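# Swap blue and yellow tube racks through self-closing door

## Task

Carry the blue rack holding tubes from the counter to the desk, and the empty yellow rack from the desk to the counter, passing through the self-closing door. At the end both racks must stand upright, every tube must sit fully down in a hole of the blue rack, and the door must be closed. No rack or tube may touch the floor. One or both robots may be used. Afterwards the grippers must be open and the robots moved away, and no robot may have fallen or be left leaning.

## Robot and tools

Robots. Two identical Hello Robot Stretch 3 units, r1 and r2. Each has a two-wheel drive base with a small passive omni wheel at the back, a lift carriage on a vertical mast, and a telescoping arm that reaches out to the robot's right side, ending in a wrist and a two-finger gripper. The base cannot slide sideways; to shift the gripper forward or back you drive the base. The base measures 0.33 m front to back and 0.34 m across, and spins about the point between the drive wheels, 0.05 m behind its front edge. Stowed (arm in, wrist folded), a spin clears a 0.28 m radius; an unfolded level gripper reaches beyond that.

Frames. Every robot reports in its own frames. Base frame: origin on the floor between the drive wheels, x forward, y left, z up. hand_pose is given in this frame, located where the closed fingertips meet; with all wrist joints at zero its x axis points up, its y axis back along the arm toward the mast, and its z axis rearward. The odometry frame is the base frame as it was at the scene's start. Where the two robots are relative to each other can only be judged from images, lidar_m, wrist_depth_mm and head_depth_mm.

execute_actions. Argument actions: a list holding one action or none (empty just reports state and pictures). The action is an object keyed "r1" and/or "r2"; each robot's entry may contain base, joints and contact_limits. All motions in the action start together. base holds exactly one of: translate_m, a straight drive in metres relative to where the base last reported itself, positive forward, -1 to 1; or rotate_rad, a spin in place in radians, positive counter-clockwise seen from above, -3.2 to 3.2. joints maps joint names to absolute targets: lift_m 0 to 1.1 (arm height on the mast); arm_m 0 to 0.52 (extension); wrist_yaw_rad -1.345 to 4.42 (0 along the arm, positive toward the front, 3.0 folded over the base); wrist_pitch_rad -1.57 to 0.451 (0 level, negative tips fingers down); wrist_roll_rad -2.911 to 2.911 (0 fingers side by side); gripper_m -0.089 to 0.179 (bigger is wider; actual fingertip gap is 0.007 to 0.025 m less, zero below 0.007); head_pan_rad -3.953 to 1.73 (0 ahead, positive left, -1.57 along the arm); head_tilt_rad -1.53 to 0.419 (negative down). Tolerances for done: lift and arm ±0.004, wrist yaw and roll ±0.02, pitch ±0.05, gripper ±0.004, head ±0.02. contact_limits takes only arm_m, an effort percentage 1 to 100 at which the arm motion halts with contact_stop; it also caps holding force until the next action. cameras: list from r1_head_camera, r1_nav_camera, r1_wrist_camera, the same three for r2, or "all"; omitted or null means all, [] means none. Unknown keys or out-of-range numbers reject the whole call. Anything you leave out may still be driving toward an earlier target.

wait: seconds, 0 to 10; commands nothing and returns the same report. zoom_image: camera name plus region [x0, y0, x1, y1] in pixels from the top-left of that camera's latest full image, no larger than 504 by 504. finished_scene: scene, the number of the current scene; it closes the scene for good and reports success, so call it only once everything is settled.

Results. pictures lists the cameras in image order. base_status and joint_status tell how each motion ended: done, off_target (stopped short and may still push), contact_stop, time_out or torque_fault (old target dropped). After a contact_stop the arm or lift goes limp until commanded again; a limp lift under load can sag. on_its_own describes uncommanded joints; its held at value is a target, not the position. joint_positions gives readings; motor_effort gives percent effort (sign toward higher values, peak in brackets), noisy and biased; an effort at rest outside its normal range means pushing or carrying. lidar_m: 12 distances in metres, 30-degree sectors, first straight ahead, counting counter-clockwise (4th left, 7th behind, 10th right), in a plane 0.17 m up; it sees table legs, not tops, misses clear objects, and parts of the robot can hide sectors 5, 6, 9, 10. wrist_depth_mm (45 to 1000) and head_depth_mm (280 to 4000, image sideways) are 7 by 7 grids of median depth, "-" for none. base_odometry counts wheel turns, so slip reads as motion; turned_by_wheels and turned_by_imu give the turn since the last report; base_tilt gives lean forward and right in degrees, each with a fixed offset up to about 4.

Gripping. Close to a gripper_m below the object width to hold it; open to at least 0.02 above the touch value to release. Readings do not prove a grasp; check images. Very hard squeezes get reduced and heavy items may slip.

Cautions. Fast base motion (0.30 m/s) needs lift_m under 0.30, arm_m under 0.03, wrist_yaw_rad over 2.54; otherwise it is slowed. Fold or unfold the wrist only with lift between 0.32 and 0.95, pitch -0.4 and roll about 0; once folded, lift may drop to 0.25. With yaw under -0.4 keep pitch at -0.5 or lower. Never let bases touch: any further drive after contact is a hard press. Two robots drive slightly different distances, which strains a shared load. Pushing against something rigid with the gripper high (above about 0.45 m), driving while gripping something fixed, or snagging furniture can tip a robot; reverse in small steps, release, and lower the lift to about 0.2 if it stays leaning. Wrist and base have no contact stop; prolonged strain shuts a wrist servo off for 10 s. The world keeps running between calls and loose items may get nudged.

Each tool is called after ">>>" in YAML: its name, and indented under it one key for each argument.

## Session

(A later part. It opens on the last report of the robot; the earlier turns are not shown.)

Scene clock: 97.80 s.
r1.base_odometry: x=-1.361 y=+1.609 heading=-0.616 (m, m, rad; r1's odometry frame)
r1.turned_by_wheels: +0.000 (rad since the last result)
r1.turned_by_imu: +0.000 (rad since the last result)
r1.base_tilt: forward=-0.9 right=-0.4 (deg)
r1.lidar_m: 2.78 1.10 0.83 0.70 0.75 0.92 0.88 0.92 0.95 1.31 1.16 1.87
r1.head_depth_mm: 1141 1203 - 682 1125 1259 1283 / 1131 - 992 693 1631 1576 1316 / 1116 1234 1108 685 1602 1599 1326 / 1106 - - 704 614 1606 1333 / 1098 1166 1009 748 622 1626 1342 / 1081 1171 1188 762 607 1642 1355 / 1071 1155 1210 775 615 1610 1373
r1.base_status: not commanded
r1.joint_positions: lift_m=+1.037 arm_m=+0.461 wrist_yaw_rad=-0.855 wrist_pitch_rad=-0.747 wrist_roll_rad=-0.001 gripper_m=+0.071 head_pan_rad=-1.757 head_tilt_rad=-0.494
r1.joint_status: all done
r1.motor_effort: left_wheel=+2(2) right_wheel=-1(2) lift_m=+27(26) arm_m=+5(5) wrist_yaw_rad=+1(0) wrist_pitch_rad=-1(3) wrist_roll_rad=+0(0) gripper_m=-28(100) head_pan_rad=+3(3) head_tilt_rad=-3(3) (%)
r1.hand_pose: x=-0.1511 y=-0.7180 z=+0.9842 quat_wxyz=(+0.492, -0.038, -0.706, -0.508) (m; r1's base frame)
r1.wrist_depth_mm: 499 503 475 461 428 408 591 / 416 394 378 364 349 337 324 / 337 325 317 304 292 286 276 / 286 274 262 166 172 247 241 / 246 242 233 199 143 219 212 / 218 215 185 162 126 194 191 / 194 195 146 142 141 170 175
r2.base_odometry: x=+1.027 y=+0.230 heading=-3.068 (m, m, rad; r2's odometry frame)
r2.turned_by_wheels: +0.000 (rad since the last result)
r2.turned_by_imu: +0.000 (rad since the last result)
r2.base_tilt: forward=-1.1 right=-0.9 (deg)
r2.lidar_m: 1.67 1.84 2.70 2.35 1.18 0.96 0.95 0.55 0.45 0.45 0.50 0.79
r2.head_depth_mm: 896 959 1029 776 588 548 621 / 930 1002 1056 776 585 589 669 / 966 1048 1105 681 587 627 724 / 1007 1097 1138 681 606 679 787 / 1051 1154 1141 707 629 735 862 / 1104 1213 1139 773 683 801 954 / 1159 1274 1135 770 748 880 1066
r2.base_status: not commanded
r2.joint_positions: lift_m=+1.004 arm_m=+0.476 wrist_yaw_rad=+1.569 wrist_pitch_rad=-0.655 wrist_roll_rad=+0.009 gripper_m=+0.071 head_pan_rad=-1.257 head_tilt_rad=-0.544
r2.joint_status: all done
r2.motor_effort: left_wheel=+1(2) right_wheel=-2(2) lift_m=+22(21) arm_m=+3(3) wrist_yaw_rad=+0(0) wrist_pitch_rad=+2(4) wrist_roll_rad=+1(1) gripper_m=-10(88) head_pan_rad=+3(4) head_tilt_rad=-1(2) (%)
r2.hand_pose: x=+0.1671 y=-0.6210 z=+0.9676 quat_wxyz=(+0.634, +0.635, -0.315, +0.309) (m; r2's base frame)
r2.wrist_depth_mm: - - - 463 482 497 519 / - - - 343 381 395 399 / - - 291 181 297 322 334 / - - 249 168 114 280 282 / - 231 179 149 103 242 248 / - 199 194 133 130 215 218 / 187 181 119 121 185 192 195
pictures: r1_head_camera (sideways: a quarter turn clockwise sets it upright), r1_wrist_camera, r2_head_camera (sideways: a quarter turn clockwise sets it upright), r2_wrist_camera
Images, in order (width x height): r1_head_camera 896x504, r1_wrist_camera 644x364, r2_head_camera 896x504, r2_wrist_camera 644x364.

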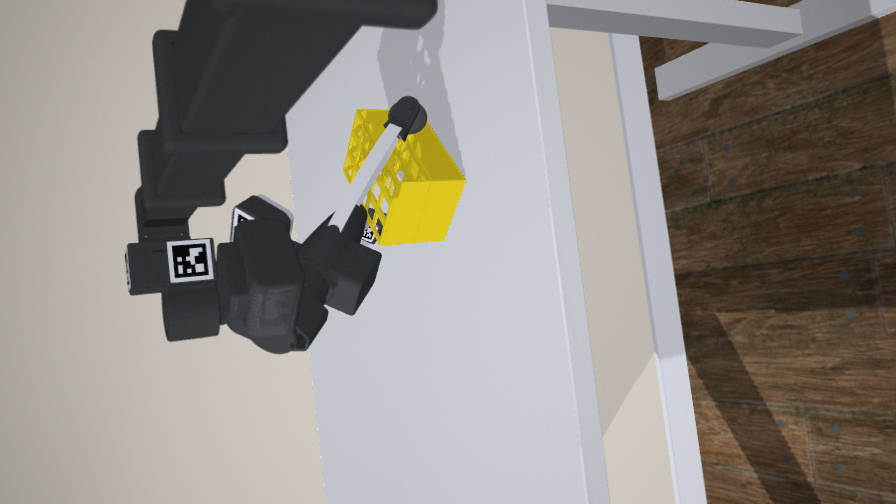

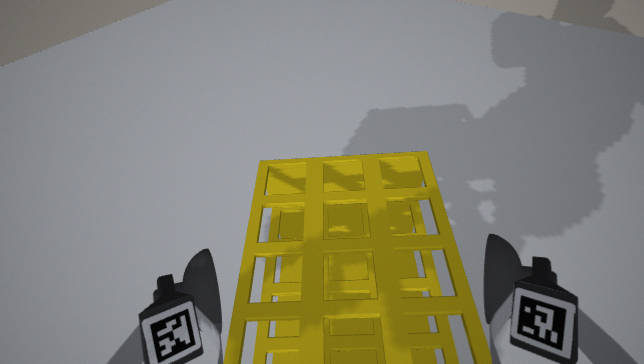

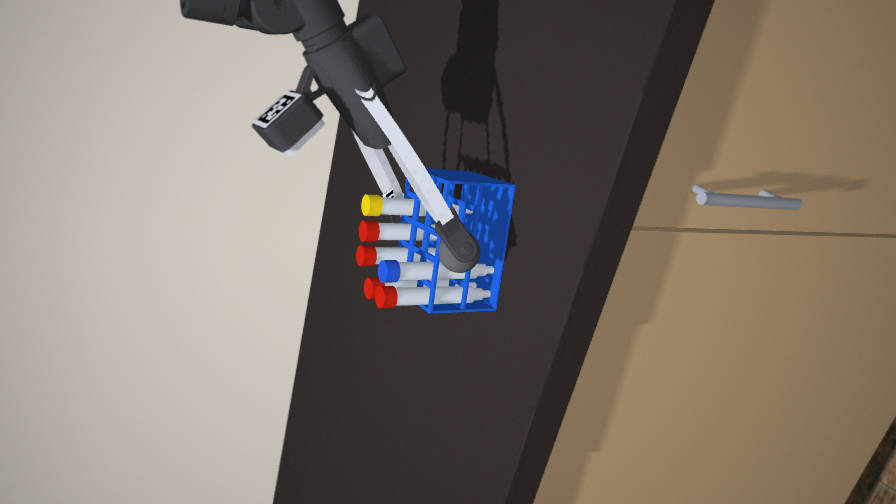

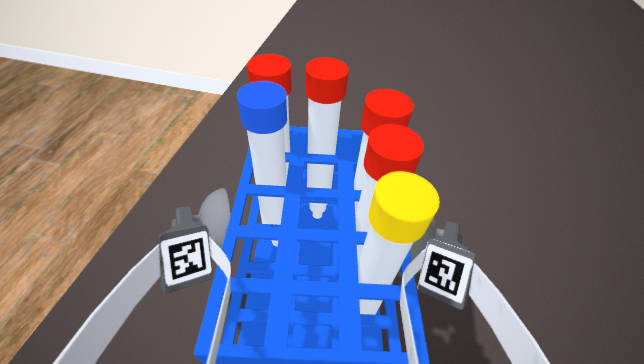

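>>> execute_actions:
  actions:
    - {"r1":{"joints":{"gripper_m":0.13,"lift_m":1.053}},"r2":{"joints":{"gripper_m":0.045}}}
  cameras: []

>>> execute_actions:
  actions:
    - {"r1":{"joints":{"gripper_m":0.07}},"r2":{"joints":{"lift_m":1.025}}}
  cameras: ["r1_wrist_camera","r1_head_camera","r2_wrist_camera","r2_head_camera"]

Scene clock: 99.43 s.
r1.base_odometry: x=-1.361 y=+1.609 heading=-0.616 (m, m, rad; r1's odometry frame)
r1.turned_by_wheels: +0.000 (rad since the last result)
r1.turned_by_imu: +0.000 (rad since the last result)
r1.base_tilt: forward=-1.0 right=-0.4 (deg)
r1.lidar_m: 2.78 1.10 0.83 0.70 0.74 0.91 0.88 0.91 0.95 1.32 1.16 1.86
r1.head_depth_mm: 1137 - 979 698 1121 1262 1279 / 1125 - 1072 693 1630 1574 1313 / 1109 1235 1105 682 1615 1596 1326 / 1099 - - 700 615 1607 1332 / 1091 1154 1005 748 623 1629 1348 / 1084 1171 1187 761 607 1625 1358 / 1068 1158 1210 775 615 1615 1371
r1.base_status: not commanded
r1.joint_positions: lift_m=+1.053 arm_m=+0.461 wrist_yaw_rad=-0.855 wrist_pitch_rad=-0.763 wrist_roll_rad=-0.001 gripper_m=+0.130 head_pan_rad=-1.757 head_tilt_rad=-0.494
r1.joint_status: all done
r1.motor_effort: left_wheel=+2(2) right_wheel=-1(2) lift_m=+38(42) arm_m=+5(5) wrist_yaw_rad=+1(1) wrist_pitch_rad=+4(4) wrist_roll_rad=+0(0) gripper_m=+0(87) head_pan_rad=+2(2) head_tilt_rad=-2(3) (%)
r1.hand_pose: x=-0.1487 y=-0.7160 z=+0.9970 quat_wxyz=(+0.488, -0.032, -0.706, -0.512) (m; r1's base frame)
r1.wrist_depth_mm: 504 505 483 470 450 424 591 / 426 405 391 381 365 350 339 / 351 339 324 314 308 299 291 / 300 288 283 182 258 258 254 / 260 253 246 189 157 232 224 / 230 227 214 168 137 208 203 / 207 205 191 149 125 179 185
r2.base_odometry: x=+1.027 y=+0.230 heading=-3.068 (m, m, rad; r2's odometry frame)
r2.turned_by_wheels: +0.000 (rad since the last result)
r2.turned_by_imu: +0.000 (rad since the last result)
r2.base_tilt: forward=-1.2 right=-0.9 (deg)
r2.lidar_m: 1.67 1.83 2.70 2.35 1.18 0.95 0.95 0.55 0.45 0.45 0.50 0.79
r2.head_depth_mm: 895 955 1026 777 587 548 621 / 928 1004 1056 775 587 590 669 / 969 1046 1103 680 586 627 722 / 1007 1097 1141 680 605 679 789 / 1051 1150 1141 709 629 738 860 / 1101 1210 1135 772 681 803 954 / 1157 1277 1134 772 747 881 1067
r2.base_status: not commanded
r2.joint_positions: lift_m=+1.004 arm_m=+0.476 wrist_yaw_rad=+1.569 wrist_pitch_rad=-0.655 wrist_roll_rad=+0.008 gripper_m=+0.046 head_pan_rad=-1.257 head_tilt_rad=-0.544
r2.joint_status: all done
r2.motor_effort: left_wheel=+2(2) right_wheel=-2(2) lift_m=+22(21) arm_m=+3(3) wrist_yaw_rad=+0(0) wrist_pitch_rad=+2(2) wrist_roll_rad=+1(0) gripper_m=-19(94) head_pan_rad=+4(4) head_tilt_rad=-2(2) (%)
r2.hand_pose: x=+0.1672 y=-0.6210 z=+0.9676 quat_wxyz=(+0.634, +0.635, -0.315, +0.309) (m; r2's base frame)
r2.wrist_depth_mm: - - - 469 482 499 513 / - - - 163 386 391 406 / - - 292 179 303 326 334 / - - 250 168 113 279 284 / - 230 182 149 104 239 246 / - 198 183 134 130 216 217 / 188 182 119 121 184 192 194
pictures: none
No camera images: the call's "cameras" was empty. Leave "cameras" out to get every camera's image.

Scene clock: 100.53 s.
r1.base_odometry: x=-1.361 y=+1.609 heading=-0.616 (m, m, rad; r1's odometry frame)
r1.turned_by_wheels: +0.000 (rad since the last result)
r1.turned_by_imu: +0.000 (rad since the last result)
r1.base_tilt: forward=-0.9 right=-0.4 (deg)
r1.lidar_m: 2.77 1.11 0.82 0.70 0.74 0.91 0.88 0.91 0.95 1.31 1.16 1.86
r1.head_depth_mm: 1135 - 978 699 1122 1255 1282 / 1125 - 1072 706 1636 1574 1316 / 1110 1234 1140 684 1599 1595 1322 / 1098 - 924 702 614 1609 1338 / 1090 1152 1008 749 623 1624 1348 / 1081 1167 1188 761 609 1635 1355 / 1069 1160 1207 775 615 1617 1371
r1.base_status: not commanded
r1.joint_positions: lift_m=+1.053 arm_m=+0.461 wrist_yaw_rad=-0.855 wrist_pitch_rad=-0.742 wrist_roll_rad=-0.001 gripper_m=+0.071 head_pan_rad=-1.757 head_tilt_rad=-0.494
r1.joint_status: all done
r1.motor_effort: left_wheel=+3(2) right_wheel=-1(2) lift_m=+34(38) arm_m=+5(5) wrist_yaw_rad=+1(1) wrist_pitch_rad=-3(4) wrist_roll_rad=+0(0) gripper_m=-12(98) head_pan_rad=+3(2) head_tilt_rad=-3(3) (%)
r1.hand_pose: x=-0.1517 y=-0.7186 z=+1.0007 quat_wxyz=(+0.494, -0.039, -0.705, -0.507) (m; r1's base frame)
r1.wrist_depth_mm: 502 546 530 493 478 646 599 / 446 432 416 395 383 372 355 / 363 358 343 333 322 309 302 / 312 304 293 284 277 270 265 / 268 263 253 183 187 238 230 / 238 233 223 180 141 213 206 / 213 209 130 129 140 184 189
r2.base_odometry: x=+1.027 y=+0.230 heading=-3.068 (m, m, rad; r2's odometry frame)
r2.turned_by_wheels: +0.000 (rad since the last result)
r2.turned_by_imu: +0.000 (rad since the last result)
r2.base_tilt: forward=-1.1 right=-0.8 (deg)
r2.lidar_m: 1.67 1.83 2.71 2.35 1.18 0.95 0.95 0.55 0.45 0.45 0.50 0.79
r2.head_depth_mm: 894 962 - 776 588 548 622 / 927 999 1067 775 586 589 668 / 969 1045 1111 708 585 627 722 / 1009 1096 1135 678 606 681 788 / 1054 1150 1139 709 629 734 863 / 1104 1208 1131 773 681 800 955 / 1154 1276 1136 772 747 881 1067
r2.base_status: not commanded
r2.joint_positions: lift_m=+1.025 arm_m=+0.476 wrist_yaw_rad=+1.569 wrist_pitch_rad=-0.669 wrist_roll_rad=+0.009 gripper_m=+0.046 head_pan_rad=-1.257 head_tilt_rad=-0.544
r2.joint_status: all done
r2.motor_effort: left_wheel=+1(2) right_wheel=-2(2) lift_m=+28(29) arm_m=+3(3) wrist_yaw_rad=+0(0) wrist_pitch_rad=+7(8) wrist_roll_rad=+1(1) gripper_m=-16(19) head_pan_rad=+4(4) head_tilt_rad=-3(2) (%)
r2.hand_pose: x=+0.1646 y=-0.6210 z=+0.9857 quat_wxyz=(+0.636, +0.637, -0.311, +0.305) (m; r2's base frame)
r2.wrist_depth_mm: - - - 496 510 526 542 / - - - 134 408 413 431 / - - 303 166 120 346 355 / - - 265 156 107 298 303 / - 258 175 146 98 260 268 / - 218 167 138 135 233 233 / 988 197 189 160 197 211 213
pictures: r1_head_camera (sideways: a quarter turn clockwise sets it upright), r1_wrist_camera, r2_head_camera (sideways: a quarter turn clockwise sets it upright), r2_wrist_camera
Images, in order (width x height): r1_head_camera 896x504, r1_wrist_camera 644x364, r2_head_camera 896x504, r2_wrist_camera 644x364.

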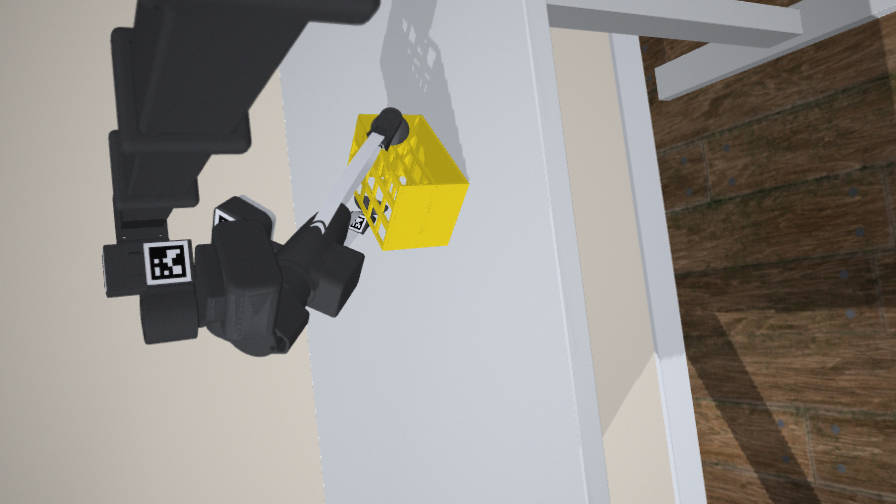

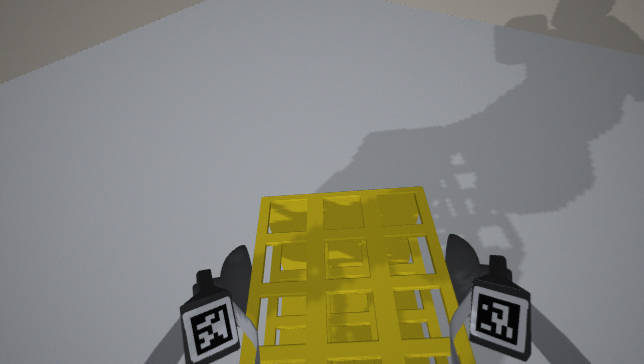

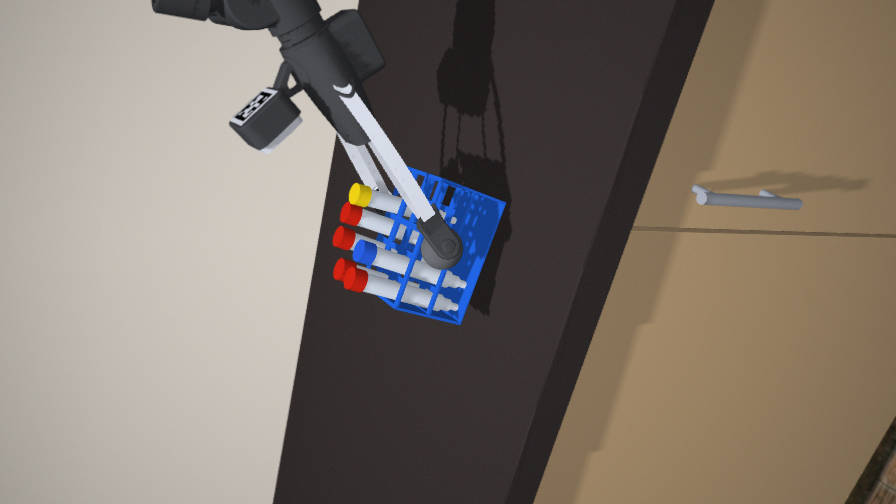

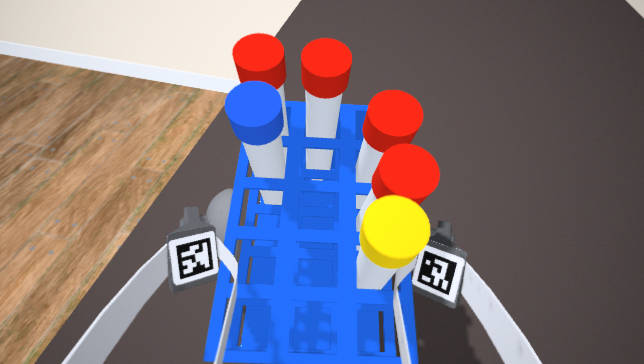

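>>> execute_actions:
  actions:
    - {"r1":{"joints":{"gripper_m":0.14,"lift_m":1.085}},"r2":{"joints":{"lift_m":1.045,"gripper_m":0.037}}}
  cameras: ["r2_wrist_camera","r2_head_camera"]

Scene clock: 102.40 s.
r1.base_odometry: x=-1.361 y=+1.609 heading=-0.616 (m, m, rad; r1's odometry frame)
r1.turned_by_wheels: +0.000 (rad since the last result)
r1.turned_by_imu: +0.000 (rad since the last result)
r1.base_tilt: forward=-0.9 right=-0.3 (deg)
r1.lidar_m: 2.78 1.10 0.83 0.70 0.74 0.91 0.88 0.91 0.95 1.31 1.16 1.86
r1.head_depth_mm: - 1258 1043 698 1124 1262 1273 / - 1241 1138 709 1631 1582 1311 / 1091 1217 1094 683 1607 1586 1320 / 1084 - 973 705 614 1616 1335 / 1082 - 1080 748 621 1629 1350 / 1081 1167 1189 761 608 1632 1364 / 1068 1153 1212 774 615 1615 1368
r1.base_status: not commanded
r1.joint_positions: lift_m=+1.085 arm_m=+0.461 wrist_yaw_rad=-0.855 wrist_pitch_rad=-0.764 wrist_roll_rad=-0.001 gripper_m=+0.140 head_pan_rad=-1.757 head_tilt_rad=-0.494
r1.joint_status: all done
r1.motor_effort: left_wheel=+2(2) right_wheel=-1(1) lift_m=+38(45) arm_m=+5(5) wrist_yaw_rad=+0(0) wrist_pitch_rad=+4(5) wrist_roll_rad=+0(0) gripper_m=+1(97) head_pan_rad=+2(2) head_tilt_rad=-3(3) (%)
r1.hand_pose: x=-0.1486 y=-0.7159 z=+1.0289 quat_wxyz=(+0.488, -0.032, -0.706, -0.512) (m; r1's base frame)
r1.wrist_depth_mm: 508 585 549 533 522 706 621 / 498 468 456 437 422 401 389 / 408 392 381 366 354 346 335 / 349 339 325 315 312 302 294 / 302 292 288 200 221 266 259 / 266 265 250 210 231 242 233 / 239 - 226 180 176 217 -
r2.base_odometry: x=+1.027 y=+0.230 heading=-3.068 (m, m, rad; r2's odometry frame)
r2.turned_by_wheels: +0.000 (rad since the last result)
r2.turned_by_imu: +0.000 (rad since the last result)
r2.base_tilt: forward=-1.2 right=-0.8 (deg)
r2.lidar_m: 1.67 1.83 2.71 2.35 1.18 0.96 0.95 0.55 0.45 0.45 0.50 0.79
r2.head_depth_mm: 889 963 980 775 587 548 621 / 931 998 1006 773 586 589 669 / 964 1045 1112 710 586 626 723 / 1007 1101 1007 680 608 680 786 / 1053 1150 1139 710 628 733 862 / 1105 1209 1135 771 682 802 954 / 1154 1279 1134 771 747 878 1067
r2.base_status: not commanded
r2.joint_positions: lift_m=+1.045 arm_m=+0.476 wrist_yaw_rad=+1.569 wrist_pitch_rad=-0.670 wrist_roll_rad=+0.009 gripper_m=+0.038 head_pan_rad=-1.257 head_tilt_rad=-0.544
r2.joint_status: all done
r2.motor_effort: left_wheel=+2(1) right_wheel=-2(2) lift_m=+27(29) arm_m=+3(3) wrist_yaw_rad=+0(0) wrist_pitch_rad=+7(7) wrist_roll_rad=+1(1) gripper_m=-20(59) head_pan_rad=+4(4) head_tilt_rad=-2(2) (%)
r2.hand_pose: x=+0.1645 y=-0.6210 z=+1.0056 quat_wxyz=(+0.636, +0.638, -0.311, +0.305) (m; r2's base frame)
r2.wrist_depth_mm: - - - 543 558 564 589 / - - - 134 445 462 464 / - - 335 166 120 378 388 / - - 292 155 107 323 328 / - - 176 147 98 285 291 / - 244 167 139 134 255 257 / - 216 190 160 208 227 232
pictures: r2_head_camera (sideways: a quarter turn clockwise sets it upright), r2_wrist_camera
Images, in order (width x height): r2_head_camera 896x504, r2_wrist_camera 644x364.

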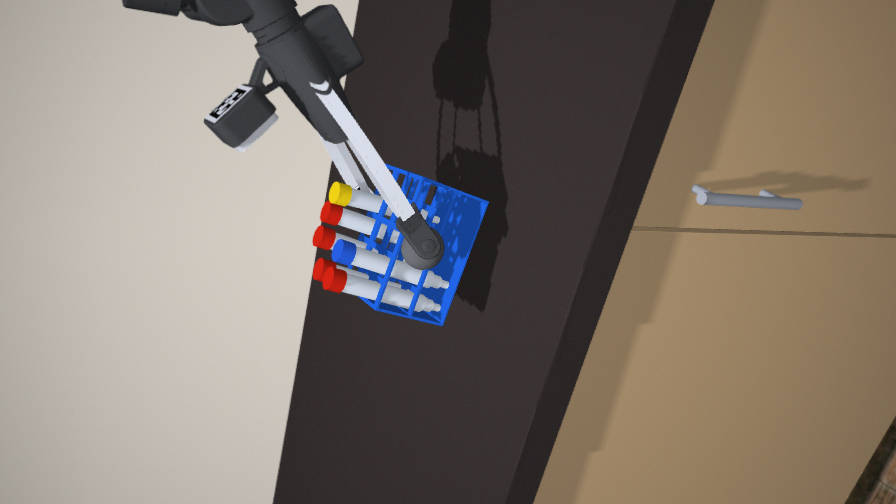

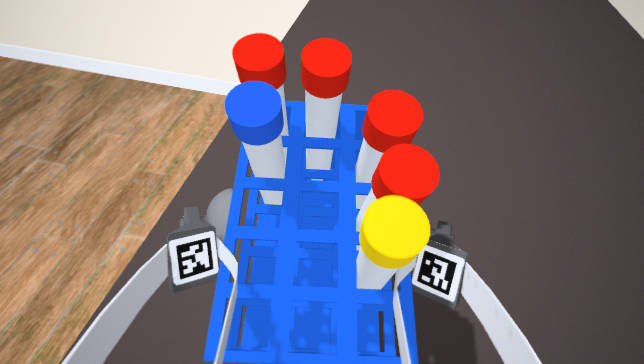

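>>> execute_actions:
  actions:
    - {"r1":{"base":{"translate_m":-0.011},"joints":{"wrist_pitch_rad":-0.9,"lift_m":1.082,"arm_m":0.471}},"r2":{"joints":{"lift_m":1.085}}}
  cameras: ["r1_wrist_camera"]

>>> execute_actions:
  actions:
    - {"r1":{"joints":{"gripper_m":0.06}},"r2":{"joints":{"wrist_pitch_rad":-0.92}}}
  cameras: ["r1_wrist_camera","r1_head_camera","r2_wrist_camera","r2_head_camera"]

Scene clock: 106.10 s.
r1.base_odometry: x=-1.370 y=+1.615 heading=-0.615 (m, m, rad; r1's odometry frame)
r1.turned_by_wheels: +0.000 (rad since the last result)
r1.turned_by_imu: +0.001 (rad since the last result)
r1.base_tilt: forward=-1.0 right=-0.4 (deg)
r1.lidar_m: 2.77 1.11 0.83 0.70 0.74 0.90 0.87 0.90 0.94 1.31 1.17 1.87
r1.head_depth_mm: - 1259 1041 696 1103 1247 1276 / 1096 1245 1071 706 1629 1573 1310 / 1092 1219 1179 682 1605 1594 1324 / 1080 - 988 699 615 1612 1331 / 1083 - 1069 747 622 1623 1340 / 1082 1169 1189 762 607 1636 1360 / 1070 1157 1208 776 614 1620 1370
r1.base_status: done
r1.joint_positions: lift_m=+1.082 arm_m=+0.471 wrist_yaw_rad=-0.855 wrist_pitch_rad=-0.908 wrist_roll_rad=-0.001 gripper_m=+0.140 head_pan_rad=-1.757 head_tilt_rad=-0.494
r1.joint_status: all done
r1.motor_effort: left_wheel=+2(4) right_wheel=-2(5) lift_m=+26(27) arm_m=+4(6) wrist_yaw_rad=+0(0) wrist_pitch_rad=+2(6) wrist_roll_rad=+0(0) gripper_m=+0(1) head_pan_rad=+2(2) head_tilt_rad=-3(3) (%)
r1.hand_pose: x=-0.1262 y=-0.7064 z=+1.0042 quat_wxyz=(+0.450, +0.019, -0.706, -0.546) (m; r1's base frame)
r1.wrist_depth_mm: 423 403 393 381 366 356 346 / 366 353 340 332 323 313 305 / 320 306 301 291 286 280 271 / 287 277 271 182 207 249 246 / 257 251 246 162 196 231 226 / 232 234 223 186 144 212 209 / 215 - 203 170 165 195 -
r2.base_odometry: x=+1.027 y=+0.230 heading=-3.068 (m, m, rad; r2's odometry frame)
r2.turned_by_wheels: +0.000 (rad since the last result)
r2.turned_by_imu: +0.001 (rad since the last result)
r2.base_tilt: forward=-1.2 right=-0.8 (deg)
r2.lidar_m: 1.67 1.83 2.70 2.35 1.17 0.95 0.95 0.55 0.45 0.45 0.50 0.79
r2.head_depth_mm: 894 953 1023 777 587 547 622 / 929 991 1061 775 587 588 670 / 966 1048 977 740 585 627 722 / 1007 1099 620 708 606 680 786 / 1051 1151 1139 739 629 735 862 / 1101 1212 1134 771 683 801 953 / 1151 1273 1134 771 747 879 1069
r2.base_status: not commanded
r2.joint_positions: lift_m=+1.085 arm_m=+0.476 wrist_yaw_rad=+1.569 wrist_pitch_rad=-0.670 wrist_roll_rad=+0.009 gripper_m=+0.038 head_pan_rad=-1.257 head_tilt_rad=-0.544
r2.joint_status: all done
r2.motor_effort: left_wheel=+1(1) right_wheel=-2(2) lift_m=+27(29) arm_m=+3(3) wrist_yaw_rad=+0(0) wrist_pitch_rad=+8(7) wrist_roll_rad=+1(0) gripper_m=-19(20) head_pan_rad=+3(4) head_tilt_rad=-2(2) (%)
r2.hand_pose: x=+0.1645 y=-0.6210 z=+1.0455 quat_wxyz=(+0.636, +0.638, -0.311, +0.305) (m; r2's base frame)
r2.wrist_depth_mm: - - - 656 648 667 662 / - - - 134 517 535 552 / - - 393 165 121 446 454 / - - 344 156 108 373 384 / - - 176 147 98 331 335 / - - 168 138 135 294 301 / - 252 190 160 224 265 269
pictures: r1_wrist_camera
Images, in order (width x height): r1_wrist_camera 644x364.

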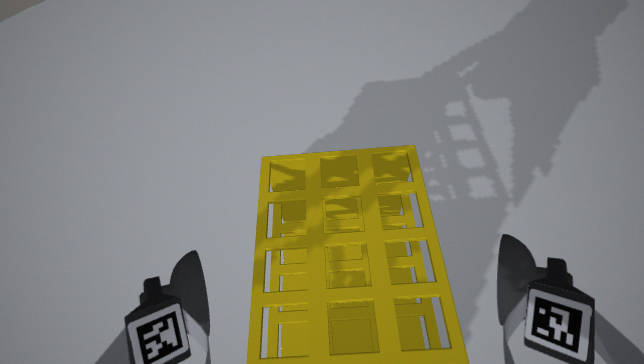

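Scene clock: 107.40 s.
r1.base_odometry: x=-1.370 y=+1.615 heading=-0.615 (m, m, rad; r1's odometry frame)
r1.turned_by_wheels: +0.000 (rad since the last result)
r1.turned_by_imu: +0.000 (rad since the last result)
r1.base_tilt: forward=-1.0 right=-0.3 (deg)
r1.lidar_m: 2.78 1.11 0.83 0.70 0.74 0.90 0.87 0.90 0.95 1.31 1.17 1.86
r1.head_depth_mm: - 1258 1042 696 1102 1249 1277 / 1095 1246 1065 709 1632 1571 1311 / 1089 1218 1176 676 1605 1593 1324 / 1087 - 985 698 614 1610 1337 / 1082 - 1067 749 622 1630 1347 / 1082 1169 1189 760 608 1632 1360 / 1068 1152 1209 776 613 1611 1366
r1.base_status: not commanded
r1.joint_positions: lift_m=+1.082 arm_m=+0.471 wrist_yaw_rad=-0.855 wrist_pitch_rad=-0.911 wrist_roll_rad=-0.001 gripper_m=+0.061 head_pan_rad=-1.757 head_tilt_rad=-0.494
r1.joint_status: all done
r1.motor_effort: left_wheel=+2(2) right_wheel=-1(1) lift_m=+27(26) arm_m=+5(5) wrist_yaw_rad=+1(0) wrist_pitch_rad=+3(4) wrist_roll_rad=+0(0) gripper_m=-16(100) head_pan_rad=+2(2) head_tilt_rad=-3(3) (%)
r1.hand_pose: x=-0.1256 y=-0.7059 z=+1.0037 quat_wxyz=(+0.449, +0.021, -0.706, -0.547) (m; r1's base frame)
r1.wrist_depth_mm: 419 407 386 375 362 358 340 / 362 352 339 327 321 311 301 / 316 308 300 292 283 276 270 / 284 278 269 179 202 252 247 / 252 251 242 161 194 229 225 / 231 229 182 183 139 211 206 / 215 212 166 169 160 190 192
r2.base_odometry: x=+1.027 y=+0.230 heading=-3.068 (m, m, rad; r2's odometry frame)
r2.turned_by_wheels: +0.000 (rad since the last result)
r2.turned_by_imu: +0.000 (rad since the last result)
r2.base_tilt: forward=-1.1 right=-0.9 (deg)
r2.lidar_m: 1.66 1.83 2.71 2.34 1.18 0.95 0.95 0.55 0.45 0.45 0.50 0.80
r2.head_depth_mm: 894 956 1006 775 586 548 622 / 926 989 1067 726 586 589 668 / 966 1049 1088 661 586 627 723 / 1006 1097 1139 680 607 680 787 / 1052 1152 1136 773 629 734 863 / 1101 1210 1132 773 682 801 953 / 1157 1278 1134 771 746 881 1064
r2.base_status: not commanded
r2.joint_positions: lift_m=+1.085 arm_m=+0.476 wrist_yaw_rad=+1.569 wrist_pitch_rad=-0.933 wrist_roll_rad=+0.009 gripper_m=+0.038 head_pan_rad=-1.257 head_tilt_rad=-0.544
r2.joint_status: all done
r2.motor_effort: left_wheel=+1(2) right_wheel=-2(2) lift_m=+27(28) arm_m=+3(3) wrist_yaw_rad=-1(0) wrist_pitch_rad=+5(7) wrist_roll_rad=+1(1) gripper_m=-20(20) head_pan_rad=+4(3) head_tilt_rad=-2(2) (%)
r2.hand_pose: x=+0.1119 y=-0.6210 z=+1.0034 quat_wxyz=(+0.671, +0.672, -0.225, +0.218) (m; r2's base frame)
r2.wrist_depth_mm: - - - 362 371 376 386 / - - 321 142 342 340 350 / - - 292 165 118 318 318 / - - 268 156 108 292 291 / - 261 175 146 98 265 270 / - 240 167 139 135 251 251 / - 224 190 161 197 234 235
pictures: r1_head_camera (sideways: a quarter turn clockwise sets it upright), r1_wrist_camera, r2_head_camera (sideways: a quarter turn clockwise sets it upright), r2_wrist_camera
Images, in order (width x height): r1_head_camera 896x504, r1_wrist_camera 644x364, r2_head_camera 896x504, r2_wrist_camera 644x364.

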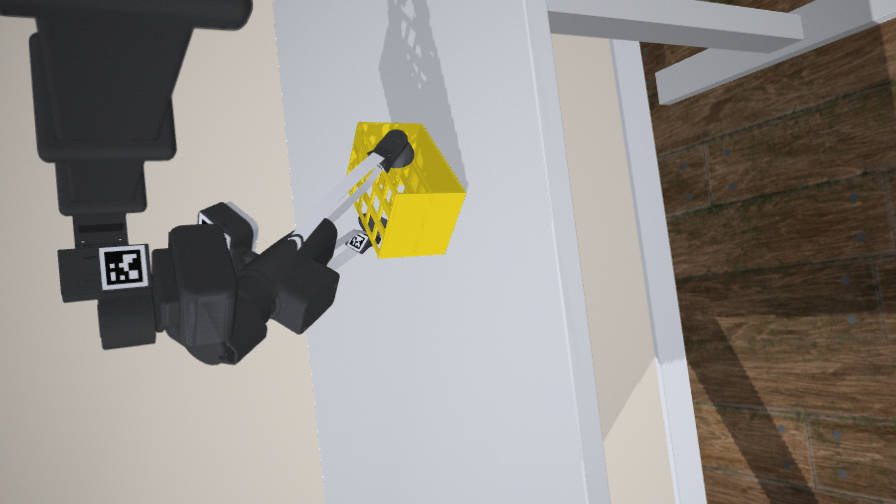

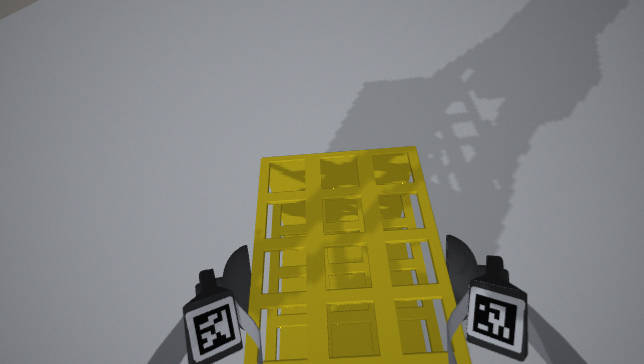

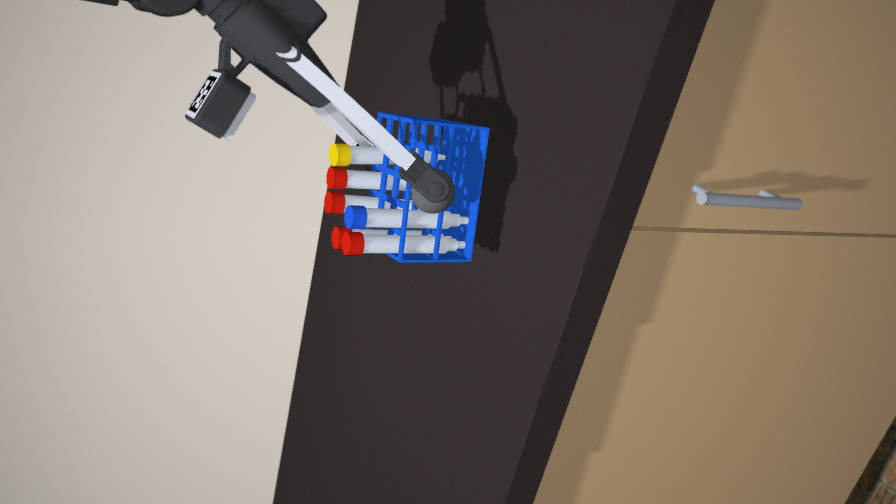

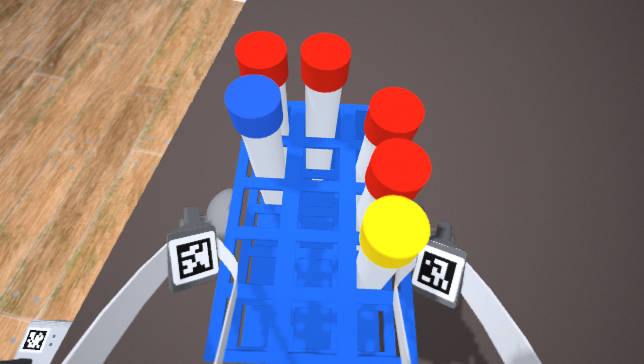

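>>> execute_actions:
  actions:
    - {"r1":{"joints":{"gripper_m":0.052,"lift_m":1.1}},"r2":{"joints":{"arm_m":0.38}}}
  cameras: ["r1_wrist_camera","r1_head_camera"]

Scene clock: 109.87 s.
r1.base_odometry: x=-1.370 y=+1.615 heading=-0.615 (m, m, rad; r1's odometry frame)
r1.turned_by_wheels: +0.000 (rad since the last result)
r1.turned_by_imu: +0.000 (rad since the last result)
r1.base_tilt: forward=-1.0 right=-0.2 (deg)
r1.lidar_m: 2.78 1.11 0.83 0.70 0.74 0.90 0.87 0.90 0.94 1.31 1.17 1.86
r1.head_depth_mm: - 1246 1043 696 1101 1251 1270 / - 1223 1070 708 1630 1572 1313 / - 1213 1165 677 1612 1599 1325 / 1078 - 988 697 616 1614 1332 / 1078 - 1079 746 621 1634 1345 / 1083 1166 1190 761 608 1635 1354 / 1069 1155 1213 775 614 1612 1366
r1.base_status: not commanded
r1.joint_positions: lift_m=+1.097 arm_m=+0.471 wrist_yaw_rad=-0.855 wrist_pitch_rad=-0.913 wrist_roll_rad=-0.001 gripper_m=+0.053 head_pan_rad=-1.757 head_tilt_rad=-0.494
r1.joint_status: all done
joint sent to its limit — the command would take r1.lift_m past its upper limit, so that joint was sent only as far as its limit.
r1.motor_effort: left_wheel=+1(2) right_wheel=-2(2) lift_m=+39(37) arm_m=+6(6) wrist_yaw_rad=+0(0) wrist_pitch_rad=+4(4) wrist_roll_rad=+0(0) gripper_m=-18(63) head_pan_rad=+3(2) head_tilt_rad=-3(3) (%)
r1.hand_pose: x=-0.1254 y=-0.7057 z=+1.0188 quat_wxyz=(+0.449, +0.021, -0.706, -0.547) (m; r1's base frame)
r1.wrist_depth_mm: 440 430 416 402 389 375 363 / 384 376 359 347 343 328 326 / 336 331 323 313 299 295 290 / 300 294 287 178 202 266 262 / 272 267 260 196 193 244 242 / 247 243 181 182 139 225 220 / 228 226 164 168 160 204 207
r2.base_odometry: x=+1.027 y=+0.230 heading=-3.068 (m, m, rad; r2's odometry frame)
r2.turned_by_wheels: +0.000 (rad since the last result)
r2.turned_by_imu: +0.001 (rad since the last result)
r2.base_tilt: forward=-1.1 right=-0.9 (deg)
r2.lidar_m: 1.67 1.84 2.71 2.35 1.18 0.96 0.95 0.55 0.45 0.45 0.50 0.79
r2.head_depth_mm: 891 966 - 777 588 548 622 / 929 995 1074 759 586 589 668 / 967 1046 1100 570 566 626 725 / 1007 1097 1142 548 585 679 787 / 1053 1148 1141 774 628 736 863 / 1104 1208 1141 772 682 802 954 / 1156 1273 1139 772 747 879 1065
r2.base_status: not commanded
r2.joint_positions: lift_m=+1.085 arm_m=+0.380 wrist_yaw_rad=+1.569 wrist_pitch_rad=-0.933 wrist_roll_rad=+0.009 gripper_m=+0.038 head_pan_rad=-1.257 head_tilt_rad=-0.544
r2.joint_status: all done
r2.motor_effort: left_wheel=+2(1) right_wheel=-2(2) lift_m=+27(28) arm_m=-4(4) wrist_yaw_rad=+0(0) wrist_pitch_rad=+5(5) wrist_roll_rad=+0(1) gripper_m=-20(19) head_pan_rad=+3(3) head_tilt_rad=-1(2) (%)
r2.hand_pose: x=+0.1118 y=-0.5257 z=+1.0034 quat_wxyz=(+0.671, +0.672, -0.225, +0.218) (m; r2's base frame)
r2.wrist_depth_mm: - - - 379 375 377 382 / - - - 142 336 344 349 / - - - 166 117 315 315 / - - - 156 108 289 293 / - - 176 147 98 270 271 / - - 168 138 135 251 251 / - - 156 161 211 233 235
pictures: r1_head_camera (sideways: a quarter turn clockwise sets it upright), r1_wrist_camera
Images, in order (width x height): r1_head_camera 896x504, r1_wrist_camera 644x364.

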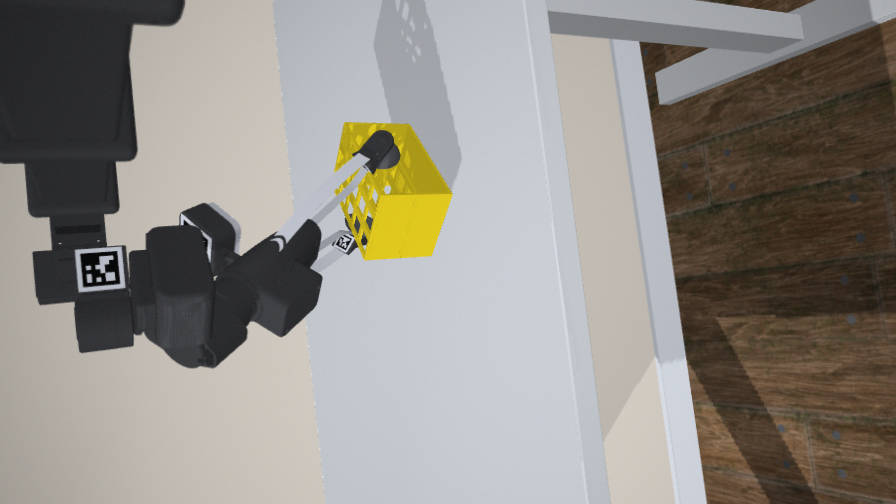

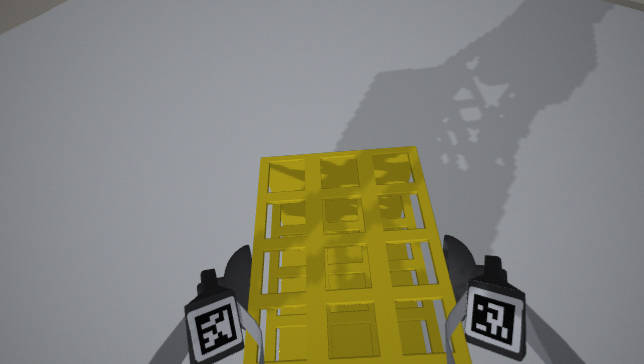

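>>> execute_actions:
  actions:
    - {"r1":{"base":{"translate_m":0.38},"joints":{"arm_m":0.1,"head_pan_rad":-1.57}},"r2":{"base":{"rotate_rad":1.01},"joints":{"arm_m":0.08,"head_pan_rad":0,"head_tilt_rad":-0.6}}}
  cameras: ["r1_wrist_camera","r2_wrist_camera","r2_nav_camera"]

Scene clock: 117.60 s.
r1.base_odometry: x=-1.059 y=+1.396 heading=-0.615 (m, m, rad; r1's odometry frame)
r1.turned_by_wheels: +0.000 (rad since the last result)
r1.turned_by_imu: +0.000 (rad since the last result)
r1.base_tilt: forward=-1.0 right=-0.3 (deg)
r1.lidar_m: 2.52 1.02 0.83 0.80 0.83 1.02 1.25 1.20 1.17 1.31 0.95 1.87
r1.head_depth_mm: - - - - 353 356 1304 / - - - - 1637 1578 1317 / 1067 1198 - - 1606 1603 1322 / 1097 1190 1234 698 1586 1617 1331 / 1103 1196 1156 749 1607 1619 1344 / 1111 1209 1191 760 1118 1309 1311 / 1116 1214 1223 776 1059 1624 1370
r1.base_status: done
r1.joint_positions: lift_m=+1.097 arm_m=+0.100 wrist_yaw_rad=-0.855 wrist_pitch_rad=-0.913 wrist_roll_rad=-0.001 gripper_m=+0.053 head_pan_rad=-1.577 head_tilt_rad=-0.494
r1.joint_status: all done
r1.motor_effort: left_wheel=+2(5) right_wheel=-2(3) lift_m=+38(38) arm_m=-5(3) wrist_yaw_rad=+0(0) wrist_pitch_rad=+4(4) wrist_roll_rad=+0(0) gripper_m=-18(18) head_pan_rad=+2(12) head_tilt_rad=-4(3) (%)
r1.hand_pose: x=-0.1254 y=-0.3356 z=+1.0187 quat_wxyz=(+0.449, +0.021, -0.706, -0.547) (m; r1's base frame)
r1.wrist_depth_mm: 454 432 421 405 - - - / 386 378 367 379 - - - / 342 329 330 - - - - / 302 299 - 178 201 - - / 274 280 - 195 192 - - / 257 - 182 181 140 - - / - - 165 167 160 - -
r2.base_odometry: x=+1.027 y=+0.230 heading=-2.059 (m, m, rad; r2's odometry frame)
r2.turned_by_wheels: +1.010 (rad since the last result)
r2.turned_by_imu: +1.016 (rad since the last result)
r2.base_tilt: forward=-1.1 right=-0.8 (deg)
r2.lidar_m: 2.70 2.58 1.21 0.96 0.95 0.57 0.45 0.45 0.49 0.75 1.67 1.80
r2.head_depth_mm: 2168 2291 2452 2433 1882 1539 1301 / 2472 2628 2827 2430 1881 1534 1296 / 2745 2972 3182 2438 1876 1533 1293 / 2625 2920 3144 2431 1876 1531 1296 / 2529 2743 3019 2422 1870 1533 1297 / 2423 2626 2894 2429 1870 1530 1296 / 2309 2504 2766 2416 1872 1527 1297
r2.base_status: done
r2.joint_positions: lift_m=+1.085 arm_m=+0.080 wrist_yaw_rad=+1.570 wrist_pitch_rad=-0.934 wrist_roll_rad=+0.008 gripper_m=+0.038 head_pan_rad=-0.007 head_tilt_rad=-0.593
r2.joint_status: all done
r2.motor_effort: left_wheel=-3(7) right_wheel=+2(8) lift_m=+27(27) arm_m=-4(4) wrist_yaw_rad=+0(0) wrist_pitch_rad=+5(5) wrist_roll_rad=+1(1) gripper_m=-20(20) head_pan_rad=+3(44) head_tilt_rad=-2(9) (%)
r2.hand_pose: x=+0.1115 y=-0.2257 z=+1.0031 quat_wxyz=(+0.671, +0.672, -0.224, +0.218) (m; r2's base frame)
r2.wrist_depth_mm: - - - - - - - / - - - 141 - - - / - - - 166 120 - - / - - - 156 108 - - / - - 176 147 98 - - / - - 167 138 135 - - / - - 155 160 - - -
pictures: r1_wrist_camera, r2_nav_camera (sideways: a quarter turn counterclockwise sets it upright), r2_wrist_camera
Images, in order (width x height): r1_wrist_camera 644x364, r2_nav_camera 672x504, r2_wrist_camera 644x364.

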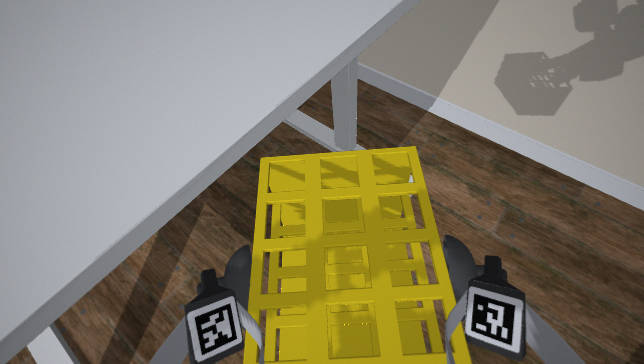

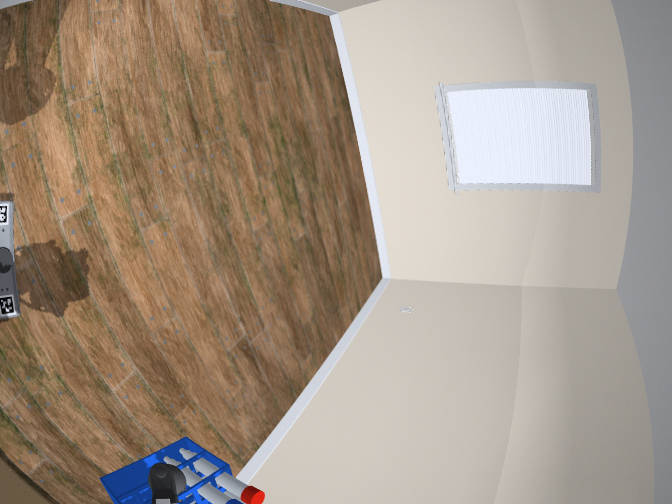

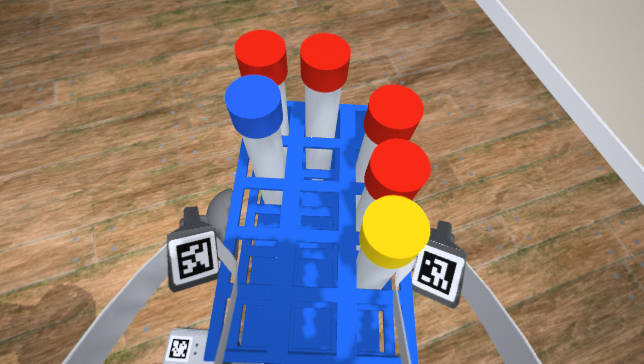

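>>> execute_actions:
  actions:
    - {"r1":{"base":{"rotate_rad":-1.553},"joints":{"arm_m":0.0,"lift_m":0.85,"wrist_yaw_rad":0.4,"head_pan_rad":-3.2,"head_tilt_rad":-0.7}},"r2":{"base":{"translate_m":0.3},"joints":{"arm_m":0.0,"lift_m":0.85}}}
  cameras: []

>>> execute_actions:
  actions:
    - {"r1":{"base":{"translate_m":-0.49},"joints":{"lift_m":0.55,"wrist_yaw_rad":1.57}},"r2":{"base":{"translate_m":0.5},"joints":{"lift_m":0.7}}}
  cameras: ["r1_wrist_camera","r1_nav_camera","r1_head_camera"]

Scene clock: 122.80 s.
r1.base_odometry: x=-1.059 y=+1.396 heading=-2.168 (m, m, rad; r1's odometry frame)
r1.turned_by_wheels: -1.553 (rad since the last result)
r1.turned_by_imu: -1.575 (rad since the last result)
r1.base_tilt: forward=-1.0 right=-0.3 (deg)
r1.lidar_m: 1.32 0.95 1.90 2.52 1.00 0.82 0.80 0.81 1.03 1.25 1.18 1.16
r1.head_depth_mm: 664 744 842 969 - - - / 665 744 843 974 - - - / 667 746 845 973 1095 - 1240 / 666 745 846 975 1159 1331 1252 / 667 747 846 980 1156 1341 1260 / 668 749 847 979 1156 1331 1270 / 668 748 850 958 1074 1271 1283
r1.base_status: done
r1.joint_positions: lift_m=+0.850 arm_m=+0.001 wrist_yaw_rad=+0.398 wrist_pitch_rad=-0.913 wrist_roll_rad=-0.001 gripper_m=+0.053 head_pan_rad=-3.193 head_tilt_rad=-0.691
r1.joint_status: all done
r1.motor_effort: left_wheel=+2(6) right_wheel=-2(6) lift_m=+28(29) arm_m=-5(5) wrist_yaw_rad=+0(2) wrist_pitch_rad=+4(4) wrist_roll_rad=+0(0) gripper_m=-19(19) head_pan_rad=-2(28) head_tilt_rad=-4(23) (%)
r1.hand_pose: x=+0.0318 y=-0.2726 z=+0.7714 quat_wxyz=(+0.684, +0.431, -0.560, -0.180) (m; r1's base frame)
r1.wrist_depth_mm: - - - - - - 904 / - - - - - - - / - - - - - - - / - - - 178 202 - - / - - - 195 194 - 970 / - 995 183 181 139 901 884 / 910 908 164 168 159 800 828
r2.base_odometry: x=+0.886 y=-0.035 heading=-2.059 (m, m, rad; r2's odometry frame)
r2.turned_by_wheels: +0.000 (rad since the last result)
r2.turned_by_imu: +0.003 (rad since the last result)
r2.base_tilt: forward=-1.2 right=-0.9 (deg)
r2.lidar_m: 2.44 2.41 1.36 1.08 1.07 1.15 0.73 0.72 0.79 1.21 1.55 1.67
r2.head_depth_mm: 2019 2136 2262 2326 1882 1537 1297 / 2297 2465 2627 2450 1882 1530 1297 / 2458 2708 2936 2423 1883 1535 1294 / 2353 2583 2880 2413 1870 1532 1293 / 2246 2443 2726 2413 1881 1526 1292 / 2150 2357 2580 2419 1878 1527 1296 / 2075 2240 2456 2425 1869 1529 1299
r2.base_status: done
r2.joint_positions: lift_m=+0.850 arm_m=+0.000 wrist_yaw_rad=+1.570 wrist_pitch_rad=-0.934 wrist_roll_rad=+0.008 gripper_m=+0.038 head_pan_rad=-0.007 head_tilt_rad=-0.593
r2.joint_status: all done
r2.motor_effort: left_wheel=-3(6) right_wheel=+2(7) lift_m=+22(22) arm_m=-3(3) wrist_yaw_rad=+0(0) wrist_pitch_rad=+5(5) wrist_roll_rad=+1(1) gripper_m=-20(20) head_pan_rad=+3(4) head_tilt_rad=-2(1) (%)
r2.hand_pose: x=+0.1115 y=-0.1458 z=+0.7684 quat_wxyz=(+0.671, +0.672, -0.224, +0.218) (m; r2's base frame)
r2.wrist_depth_mm: - - - - - - - / - - - 142 - - - / - - - 165 120 - - / 995 - 979 156 107 - - / 949 945 176 146 98 984 997 / 852 870 167 139 135 905 933 / 804 823 156 159 511 856 860
pictures: none
No camera images: the call's "cameras" was empty. Leave "cameras" out to get every camera's image.

Scene clock: 129.20 s.
r1.base_odometry: x=-0.784 y=+1.801 heading=-2.168 (m, m, rad; r1's odometry frame)
r1.turned_by_wheels: +0.000 (rad since the last result)
r1.turned_by_imu: +0.001 (rad since the last result)
r1.base_tilt: forward=-1.0 right=-0.3 (deg)
r1.lidar_m: 1.49 1.42 2.61 0.83 0.43 0.32 0.31 0.32 0.44 0.93 1.30 1.56
r1.head_depth_mm: - - 298 340 402 491 586 / - - 296 341 403 491 576 / - - 296 342 404 493 612 / - - 297 342 405 495 639 / - - 297 343 405 496 642 / - - 297 344 407 498 645 / - - 298 344 407 499 648
r1.base_status: done
r1.joint_positions: lift_m=+0.550 arm_m=+0.001 wrist_yaw_rad=+1.568 wrist_pitch_rad=-0.913 wrist_roll_rad=-0.001 gripper_m=+0.053 head_pan_rad=-3.193 head_tilt_rad=-0.691
r1.joint_status: all done
r1.motor_effort: left_wheel=+2(3) right_wheel=-2(5) lift_m=+27(27) arm_m=-5(6) wrist_yaw_rad=+1(2) wrist_pitch_rad=+4(4) wrist_roll_rad=+0(0) gripper_m=-18(18) head_pan_rad=-2(2) head_tilt_rad=-4(5) (%)
r1.hand_pose: x=+0.1161 y=-0.1463 z=+0.4713 quat_wxyz=(+0.670, +0.669, -0.228, +0.228) (m; r1's base frame)
r1.wrist_depth_mm: - - - - - - - / - - 966 958 944 892 870 / 971 895 885 868 828 811 795 / 853 830 788 178 201 750 720 / 746 735 741 196 192 670 657 / 692 658 181 181 139 632 603 / 620 614 164 168 160 559 552
r2.base_odometry: x=+0.651 y=-0.477 heading=-2.059 (m, m, rad; r2's odometry frame)
r2.turned_by_wheels: +0.000 (rad since the last result)
r2.turned_by_imu: +0.004 (rad since the last result)
r2.base_tilt: forward=-1.2 right=-0.9 (deg)
r2.lidar_m: 1.97 1.95 1.60 1.26 1.27 1.36 1.20 1.19 1.29 1.37 1.36 1.47
r2.head_depth_mm: 1763 1855 1969 2105 1880 1532 1293 / 1975 2141 2305 2324 1878 1536 1295 / 1968 2174 2436 2415 1875 1535 1296 / 1891 2070 2306 2429 1879 1536 1296 / 1803 1980 2183 2320 1870 1531 1293 / 1744 1879 2074 2241 1878 1531 1291 / 1665 1798 1971 2160 1873 1530 1291
r2.base_status: done
r2.joint_positions: lift_m=+0.700 arm_m=+0.000 wrist_yaw_rad=+1.570 wrist_pitch_rad=-0.934 wrist_roll_rad=+0.008 gripper_m=+0.038 head_pan_rad=-0.007 head_tilt_rad=-0.593
r2.joint_status: all done
r2.motor_effort: left_wheel=-4(6) right_wheel=+2(8) lift_m=+22(22) arm_m=-3(3) wrist_yaw_rad=+0(0) wrist_pitch_rad=+5(5) wrist_roll_rad=+1(1) gripper_m=-19(20) head_pan_rad=+3(4) head_tilt_rad=-3(3) (%)
r2.hand_pose: x=+0.1115 y=-0.1458 z=+0.6184 quat_wxyz=(+0.671, +0.672, -0.224, +0.218) (m; r2's base frame)
r2.wrist_depth_mm: - - - - - - - / 978 977 990 142 - - - / 888 927 890 166 121 952 957 / 850 843 831 157 107 878 883 / 754 786 176 146 98 820 830 / 720 715 168 139 135 765 764 / 697 689 156 160 440 720 736
pictures: r1_head_camera (sideways: a quarter turn clockwise sets it upright), r1_nav_camera (sideways: a quarter turn counterclockwise sets it upright), r1_wrist_camera
Images, in order (width x height): r1_head_camera 896x504, r1_nav_camera 672x504, r1_wrist_camera 644x364.

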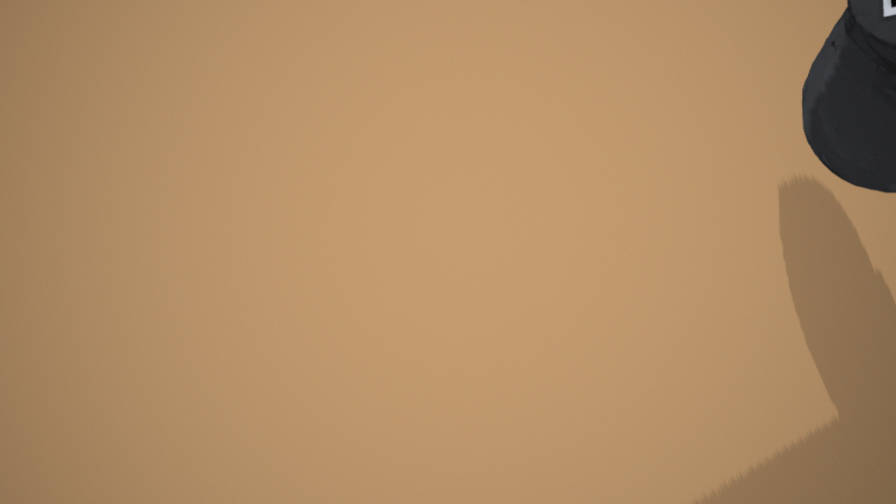

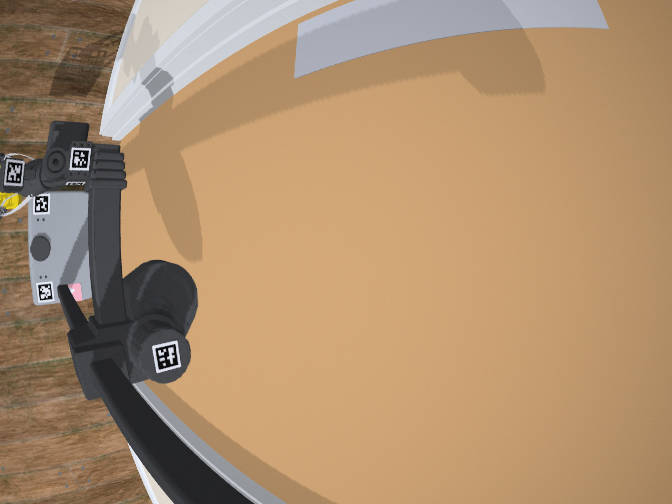

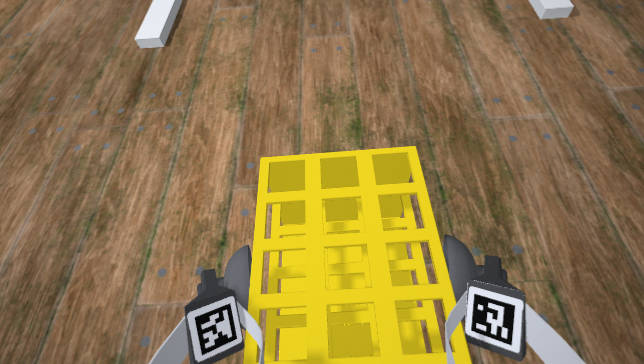

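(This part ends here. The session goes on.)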